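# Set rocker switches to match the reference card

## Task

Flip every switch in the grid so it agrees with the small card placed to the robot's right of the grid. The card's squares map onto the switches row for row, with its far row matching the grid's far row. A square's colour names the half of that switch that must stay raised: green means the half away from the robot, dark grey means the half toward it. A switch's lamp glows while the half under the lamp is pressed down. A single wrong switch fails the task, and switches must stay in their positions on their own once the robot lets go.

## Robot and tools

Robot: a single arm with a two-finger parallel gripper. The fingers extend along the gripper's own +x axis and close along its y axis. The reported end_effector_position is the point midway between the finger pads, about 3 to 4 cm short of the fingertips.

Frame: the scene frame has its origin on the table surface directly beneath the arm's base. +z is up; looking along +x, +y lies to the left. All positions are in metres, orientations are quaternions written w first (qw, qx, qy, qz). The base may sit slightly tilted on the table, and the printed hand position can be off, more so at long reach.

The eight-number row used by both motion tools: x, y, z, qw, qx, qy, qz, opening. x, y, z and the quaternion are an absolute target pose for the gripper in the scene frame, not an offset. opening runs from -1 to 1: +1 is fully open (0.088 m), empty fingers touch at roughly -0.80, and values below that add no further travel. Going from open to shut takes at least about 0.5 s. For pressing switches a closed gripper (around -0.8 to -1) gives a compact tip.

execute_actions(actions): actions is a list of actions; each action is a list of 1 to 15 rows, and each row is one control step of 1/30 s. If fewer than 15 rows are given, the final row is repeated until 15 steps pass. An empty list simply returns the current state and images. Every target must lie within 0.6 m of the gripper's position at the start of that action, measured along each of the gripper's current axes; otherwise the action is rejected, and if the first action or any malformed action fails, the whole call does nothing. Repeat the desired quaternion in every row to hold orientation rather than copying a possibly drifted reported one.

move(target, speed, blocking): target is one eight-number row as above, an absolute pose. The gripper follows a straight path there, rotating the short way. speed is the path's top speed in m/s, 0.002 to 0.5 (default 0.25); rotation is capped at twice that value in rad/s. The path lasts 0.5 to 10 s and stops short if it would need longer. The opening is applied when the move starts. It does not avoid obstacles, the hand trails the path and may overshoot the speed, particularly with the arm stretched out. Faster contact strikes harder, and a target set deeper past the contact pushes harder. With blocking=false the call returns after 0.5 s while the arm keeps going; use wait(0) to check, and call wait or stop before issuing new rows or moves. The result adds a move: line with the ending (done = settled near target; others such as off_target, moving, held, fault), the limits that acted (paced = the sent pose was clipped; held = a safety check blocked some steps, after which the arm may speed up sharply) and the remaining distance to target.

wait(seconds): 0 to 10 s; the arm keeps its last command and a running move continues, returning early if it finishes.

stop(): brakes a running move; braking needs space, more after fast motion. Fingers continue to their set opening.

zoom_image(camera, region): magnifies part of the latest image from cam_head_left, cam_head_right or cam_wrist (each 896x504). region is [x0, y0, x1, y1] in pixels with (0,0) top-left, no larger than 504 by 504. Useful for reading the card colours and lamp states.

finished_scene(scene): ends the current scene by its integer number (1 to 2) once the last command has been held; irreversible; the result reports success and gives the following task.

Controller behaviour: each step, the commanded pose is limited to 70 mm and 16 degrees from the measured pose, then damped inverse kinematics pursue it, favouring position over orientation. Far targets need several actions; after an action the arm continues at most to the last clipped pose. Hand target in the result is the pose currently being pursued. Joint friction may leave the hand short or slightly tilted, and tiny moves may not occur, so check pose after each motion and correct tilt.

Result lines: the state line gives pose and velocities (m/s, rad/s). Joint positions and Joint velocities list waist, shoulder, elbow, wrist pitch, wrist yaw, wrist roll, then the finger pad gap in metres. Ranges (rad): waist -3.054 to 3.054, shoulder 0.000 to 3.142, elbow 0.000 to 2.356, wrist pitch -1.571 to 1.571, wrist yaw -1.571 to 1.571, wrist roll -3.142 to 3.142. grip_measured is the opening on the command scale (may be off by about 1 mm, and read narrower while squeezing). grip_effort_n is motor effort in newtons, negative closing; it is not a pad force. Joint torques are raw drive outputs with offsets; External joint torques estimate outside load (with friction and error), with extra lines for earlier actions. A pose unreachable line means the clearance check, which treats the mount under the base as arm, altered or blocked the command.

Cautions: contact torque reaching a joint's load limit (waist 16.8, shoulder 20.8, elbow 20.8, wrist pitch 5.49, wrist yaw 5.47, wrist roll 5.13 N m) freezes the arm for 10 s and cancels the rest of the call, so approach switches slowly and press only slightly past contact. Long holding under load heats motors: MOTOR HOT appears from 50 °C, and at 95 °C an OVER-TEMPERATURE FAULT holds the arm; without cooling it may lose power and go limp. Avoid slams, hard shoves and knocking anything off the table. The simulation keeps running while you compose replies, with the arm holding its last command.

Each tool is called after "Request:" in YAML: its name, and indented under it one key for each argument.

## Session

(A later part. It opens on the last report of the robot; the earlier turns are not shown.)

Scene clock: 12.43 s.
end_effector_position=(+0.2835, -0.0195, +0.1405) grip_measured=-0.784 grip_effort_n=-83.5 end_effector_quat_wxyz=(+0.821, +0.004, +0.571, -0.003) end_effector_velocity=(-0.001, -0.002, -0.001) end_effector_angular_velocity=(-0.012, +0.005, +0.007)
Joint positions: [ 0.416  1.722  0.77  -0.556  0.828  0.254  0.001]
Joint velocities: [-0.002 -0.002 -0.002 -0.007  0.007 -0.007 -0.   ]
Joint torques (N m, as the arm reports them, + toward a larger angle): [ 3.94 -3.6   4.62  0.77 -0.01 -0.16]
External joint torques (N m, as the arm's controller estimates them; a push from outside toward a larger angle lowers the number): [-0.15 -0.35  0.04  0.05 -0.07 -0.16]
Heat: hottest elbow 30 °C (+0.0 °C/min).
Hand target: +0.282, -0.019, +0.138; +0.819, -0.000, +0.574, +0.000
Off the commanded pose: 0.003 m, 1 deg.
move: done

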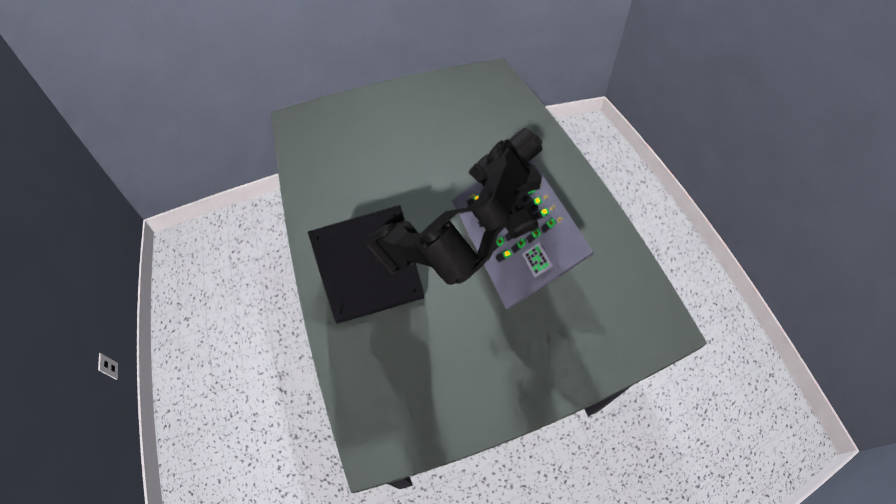

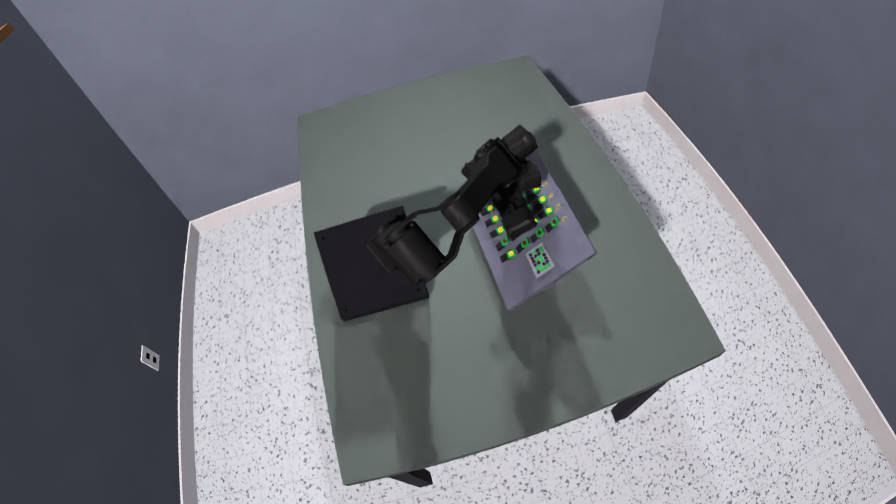

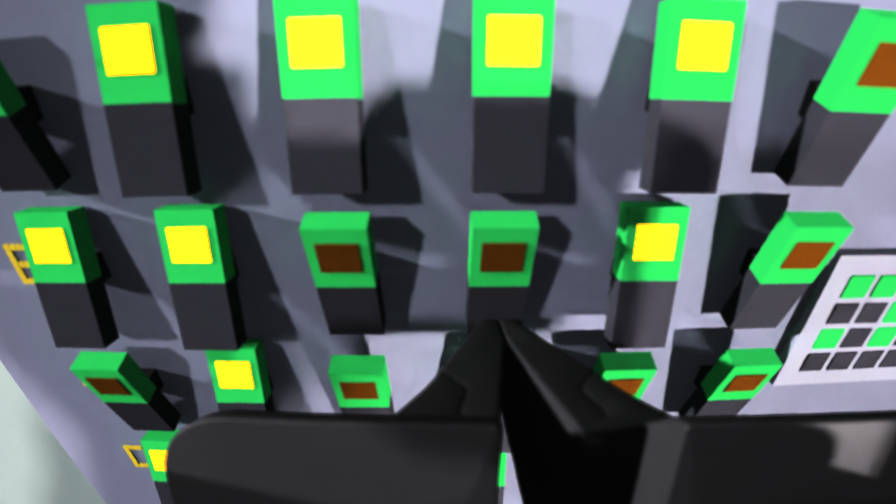

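Request:
move:
  target: [0.279,-0.013,0.18,0.819,0,0.574,0,-0.85]

Request:
move:
  target: [0.312,0.050,0.181,0.819,0,0.574,0,-0.85]

Scene clock: 13.50 s.
end_effector_position=(+0.2770, -0.0144, +0.1777) grip_measured=-0.784 grip_effort_n=-83.5 end_effector_quat_wxyz=(+0.818, -0.003, +0.576, +0.000) end_effector_velocity=(-0.006, -0.003, -0.002) end_effector_angular_velocity=(-0.025, +0.021, +0.017)
Joint positions: [ 0.528  1.726  0.891 -0.811  0.826  0.416  0.001]
Joint velocities: [ 0.002  0.002 -0.002 -0.037  0.007  0.007  0.   ]
Joint torques (N m, as the arm reports them, + toward a larger angle): [ 4.39 -3.07  6.97  0.48  0.05  0.14]
External joint torques (N m, as the arm's controller estimates them; a push from outside toward a larger angle lowers the number): [ 0.37  0.03  2.06 -0.21 -0.07  0.13]
Heat: hottest elbow 30 °C (+0.0 °C/min).
Hand target: +0.279, -0.013, +0.180; +0.818, +0.000, +0.575, +0.000
Off the commanded pose: 0.003 m, 0 deg.
move: done

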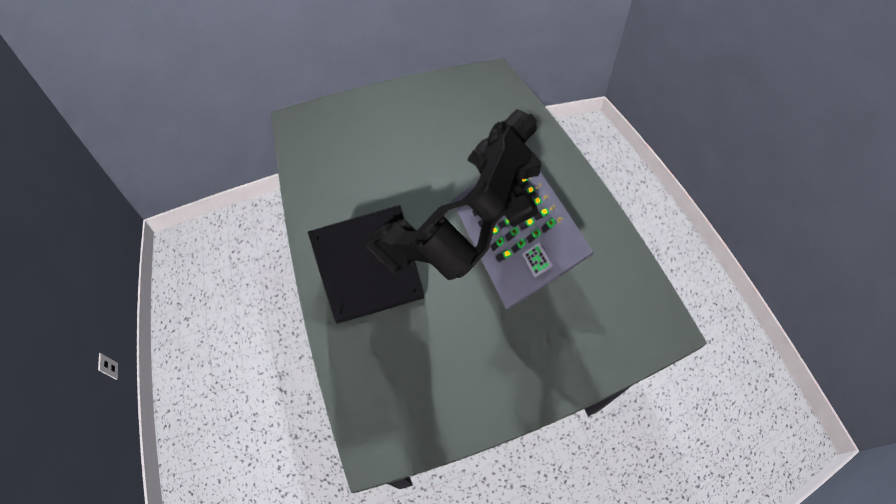

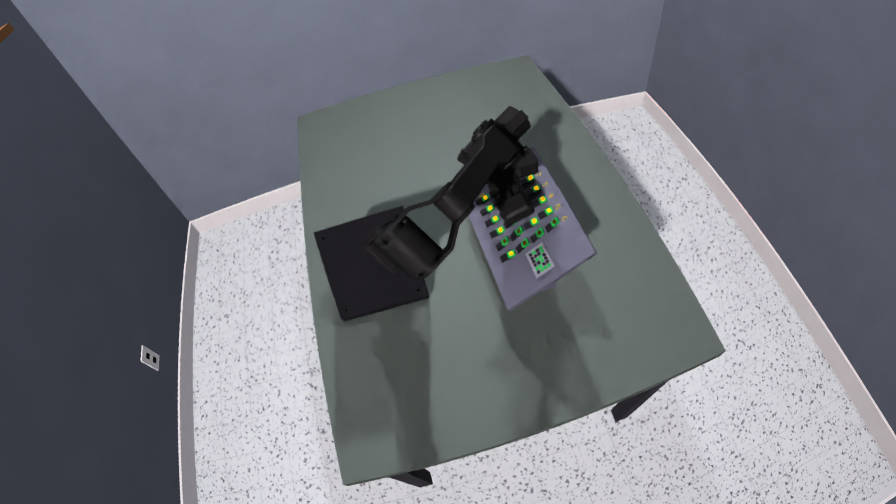

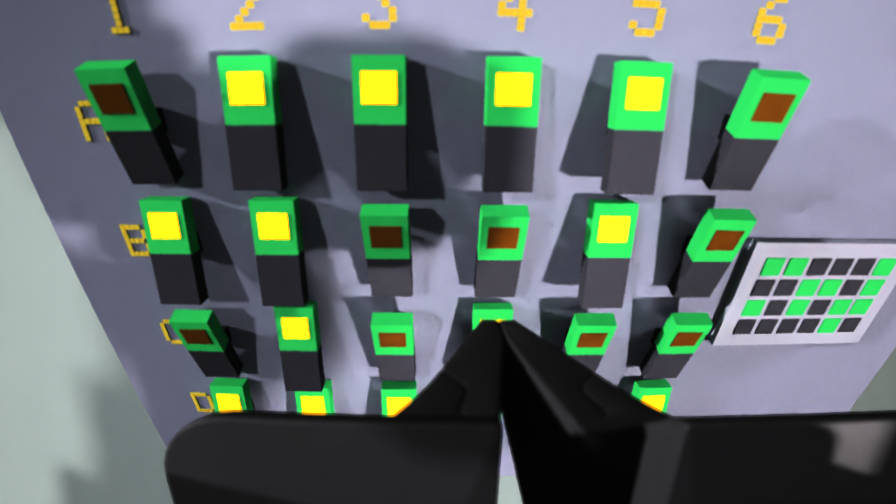

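Scene clock: 14.37 s.
end_effector_position=(+0.3104, +0.0481, +0.1800) grip_measured=-0.784 grip_effort_n=-83.5 end_effector_quat_wxyz=(+0.818, -0.002, +0.575, +0.001) end_effector_velocity=(-0.001, +0.001, -0.002) end_effector_angular_velocity=(-0.003, +0.013, +0.014)
Joint positions: [ 0.601  2.016  1.08  -0.785  0.817  0.521  0.001]
Joint velocities: [-0.002  0.007  0.002 -0.007 -0.007 -0.007 -0.   ]
Joint torques (N m, as the arm reports them, + toward a larger angle): [ 5.02 -4.69  6.96  0.43  0.1   0.15]
External joint torques (N m, as the arm's controller estimates them; a push from outside toward a larger angle lowers the number): [ 0.24 -0.22  2.1  -0.23 -0.03  0.15]
Heat: hottest elbow 30 °C (+0.0 °C/min).
Hand target: +0.312, +0.050, +0.181; +0.819, +0.000, +0.574, +0.000
Off the commanded pose: 0.003 m, 0 deg.
move: done

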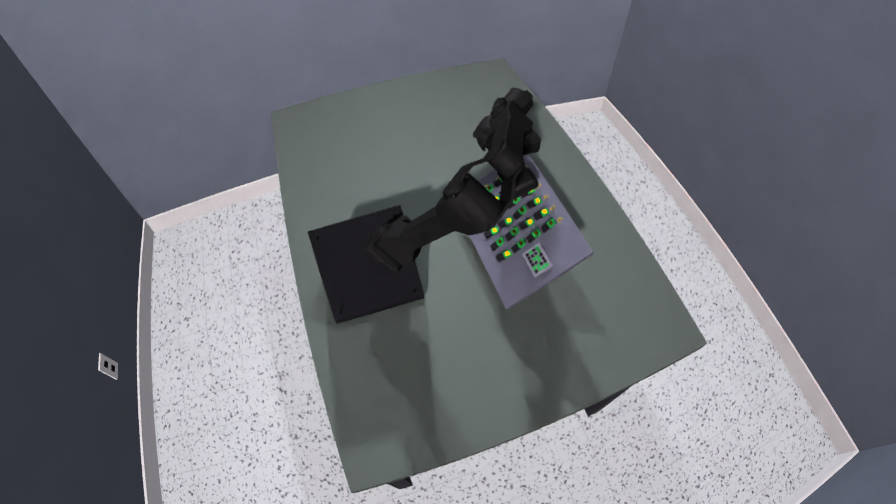

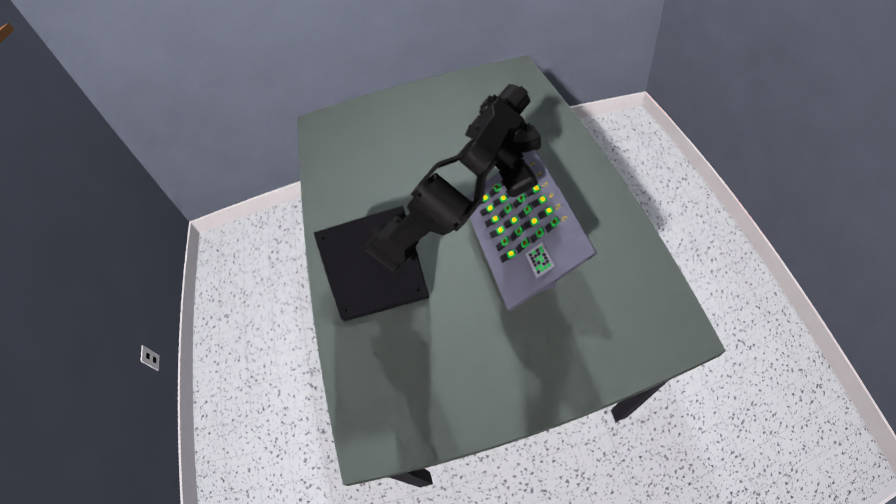

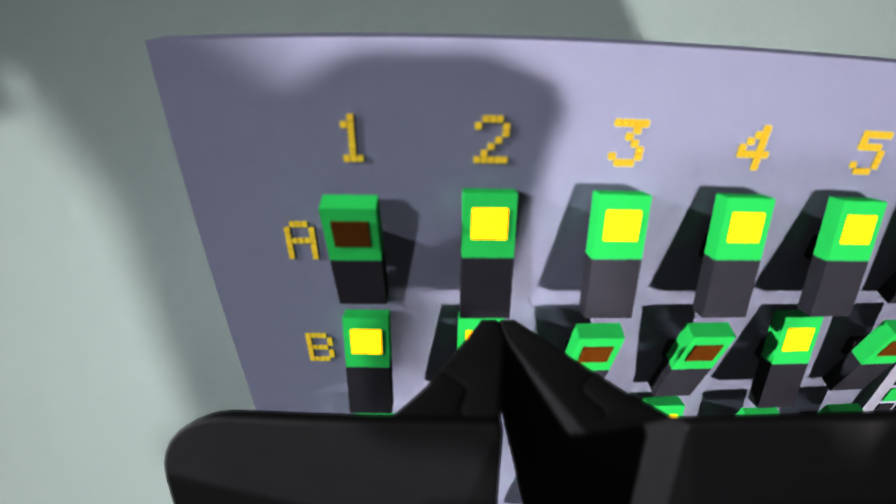

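Request:
move:
  target: [0.3142,0.052,0.160,0.819,0,0.574,0,-0.85]
  speed: 0.035

Request:
move:
  target: [0.295,0.04,0.205,0.819,0,0.574,0,-0.85]

Scene clock: 16.10 s.
end_effector_position=(+0.3162, +0.0510, +0.1633) grip_measured=-0.784 grip_effort_n=-83.5 end_effector_quat_wxyz=(+0.821, +0.005, +0.571, -0.003) end_effector_velocity=(-0.001, -0.002, -0.002) end_effector_angular_velocity=(-0.005, +0.013, +0.022)
Joint positions: [ 0.567  2.034  1.038 -0.672  0.824  0.475  0.001]
Joint velocities: [-0.007 -0.002 -0.002 -0.007 -0.007 -0.022 -0.   ]
Joint torques (N m, as the arm reports them, + toward a larger angle): [ 4.71 -4.78  5.04  0.78  0.07 -0.17]
External joint torques (N m, as the arm's controller estimates them; a push from outside toward a larger angle lowers the number): [-0.12 -0.11  0.21  0.07 -0.05 -0.17]
Heat: hottest elbow 30 °C (+0.0 °C/min).
Hand target: +0.314, +0.052, +0.160; +0.819, -0.000, +0.574, -0.000
Off the commanded pose: 0.004 m, 1 deg.
move: done

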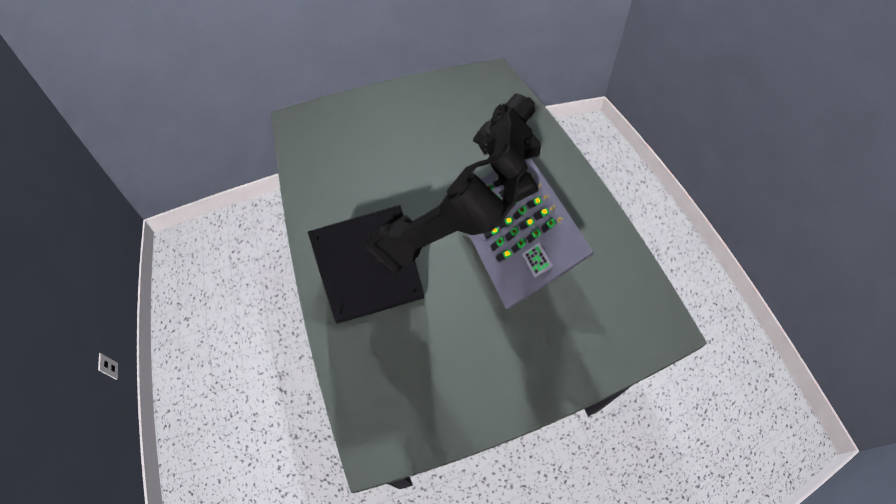

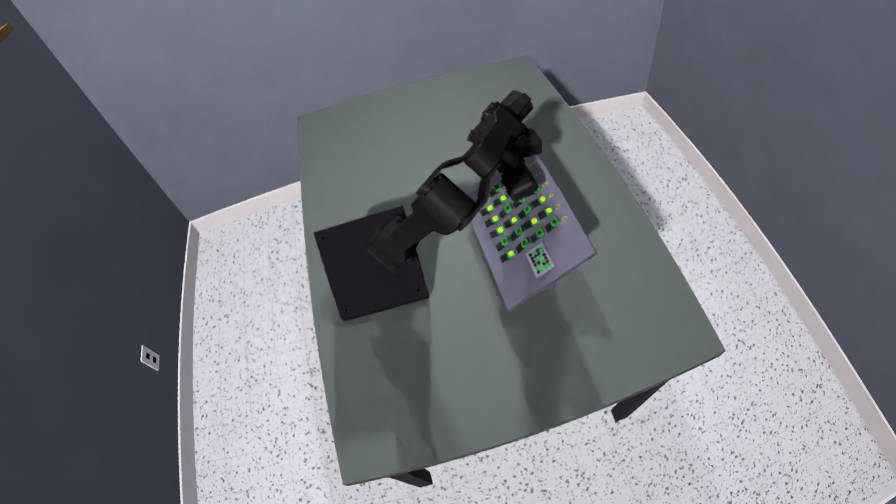

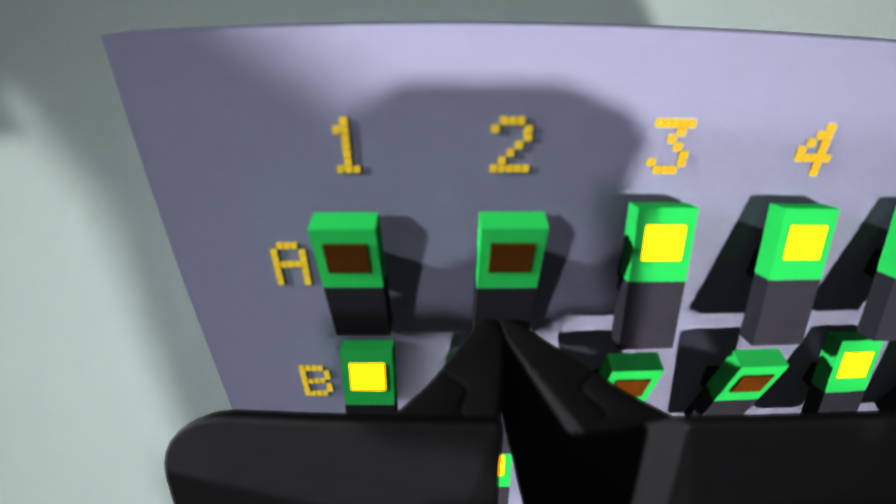

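Scene clock: 16.93 s.
end_effector_position=(+0.2930, +0.0398, +0.2006) grip_measured=-0.784 grip_effort_n=-83.5 end_effector_quat_wxyz=(+0.816, -0.007, +0.578, +0.001) end_effector_velocity=(-0.001, -0.003, -0.001) end_effector_angular_velocity=(-0.008, +0.002, -0.007)
Joint positions: [ 0.655  1.96   1.092 -0.922  0.809  0.6    0.001]
Joint velocities: [-0.002 -0.002 -0.002 -0.007  0.007  0.007 -0.   ]
Joint torques (N m, as the arm reports them, + toward a larger angle): [ 4.73 -5.66  7.12  0.4   0.1   0.15]
External joint torques (N m, as the arm's controller estimates them; a push from outside toward a larger angle lowers the number): [ 0.3  -1.59  2.07 -0.26 -0.06  0.15]
Heat: hottest elbow 30 °C (+0.0 °C/min).
Hand target: +0.295, +0.040, +0.205; +0.818, -0.000, +0.575, +0.000
Off the commanded pose: 0.005 m, 1 deg.
move: done

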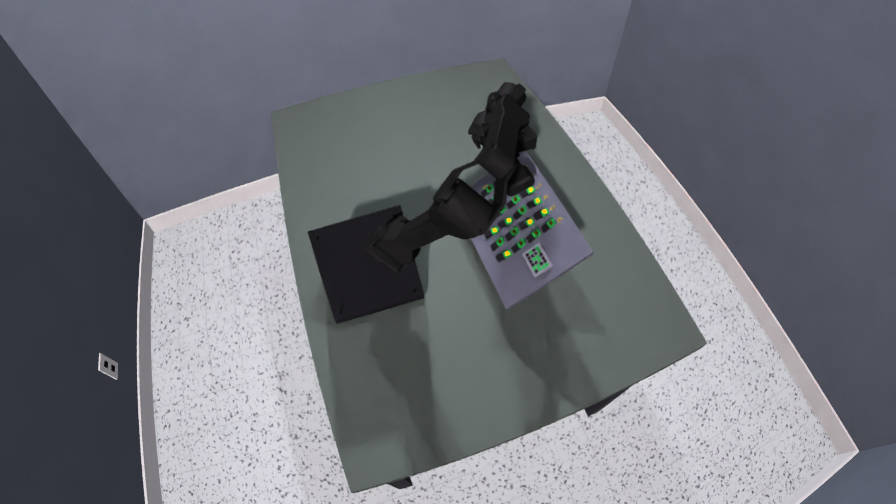

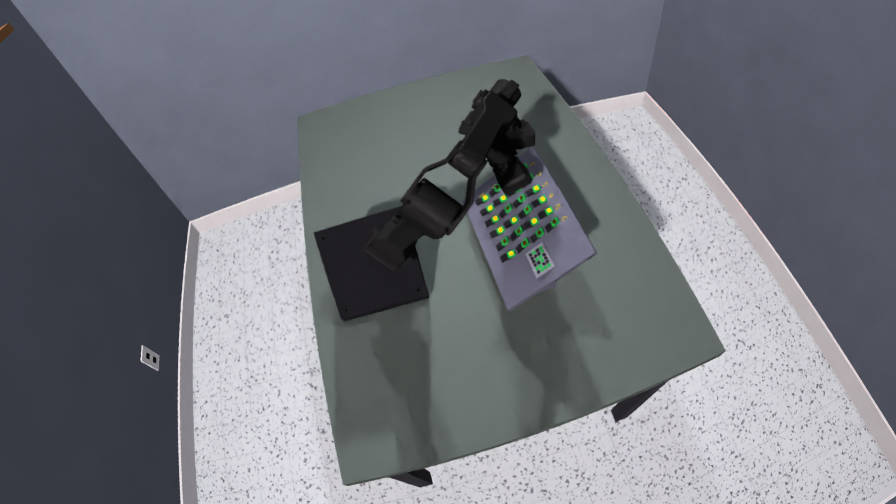

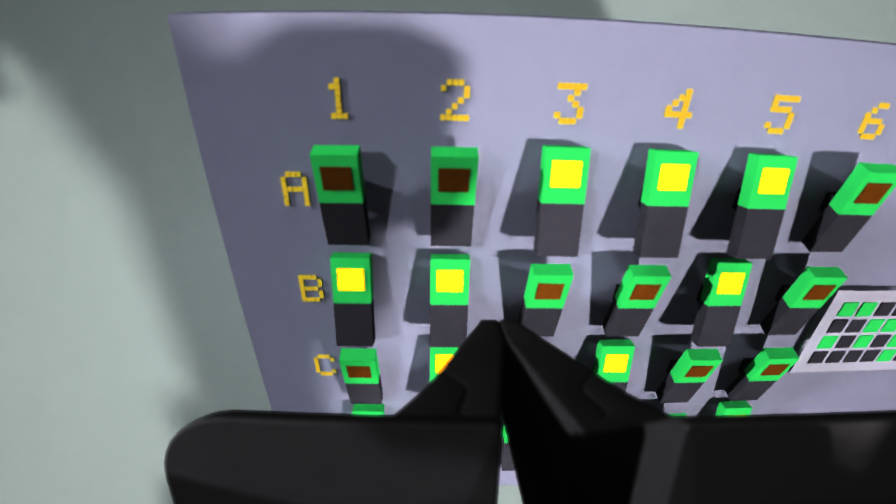

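The wrist and head views both show every switch matching the card.

Request:
finished_scene:
  scene: 1

The scene is finished: the task was done.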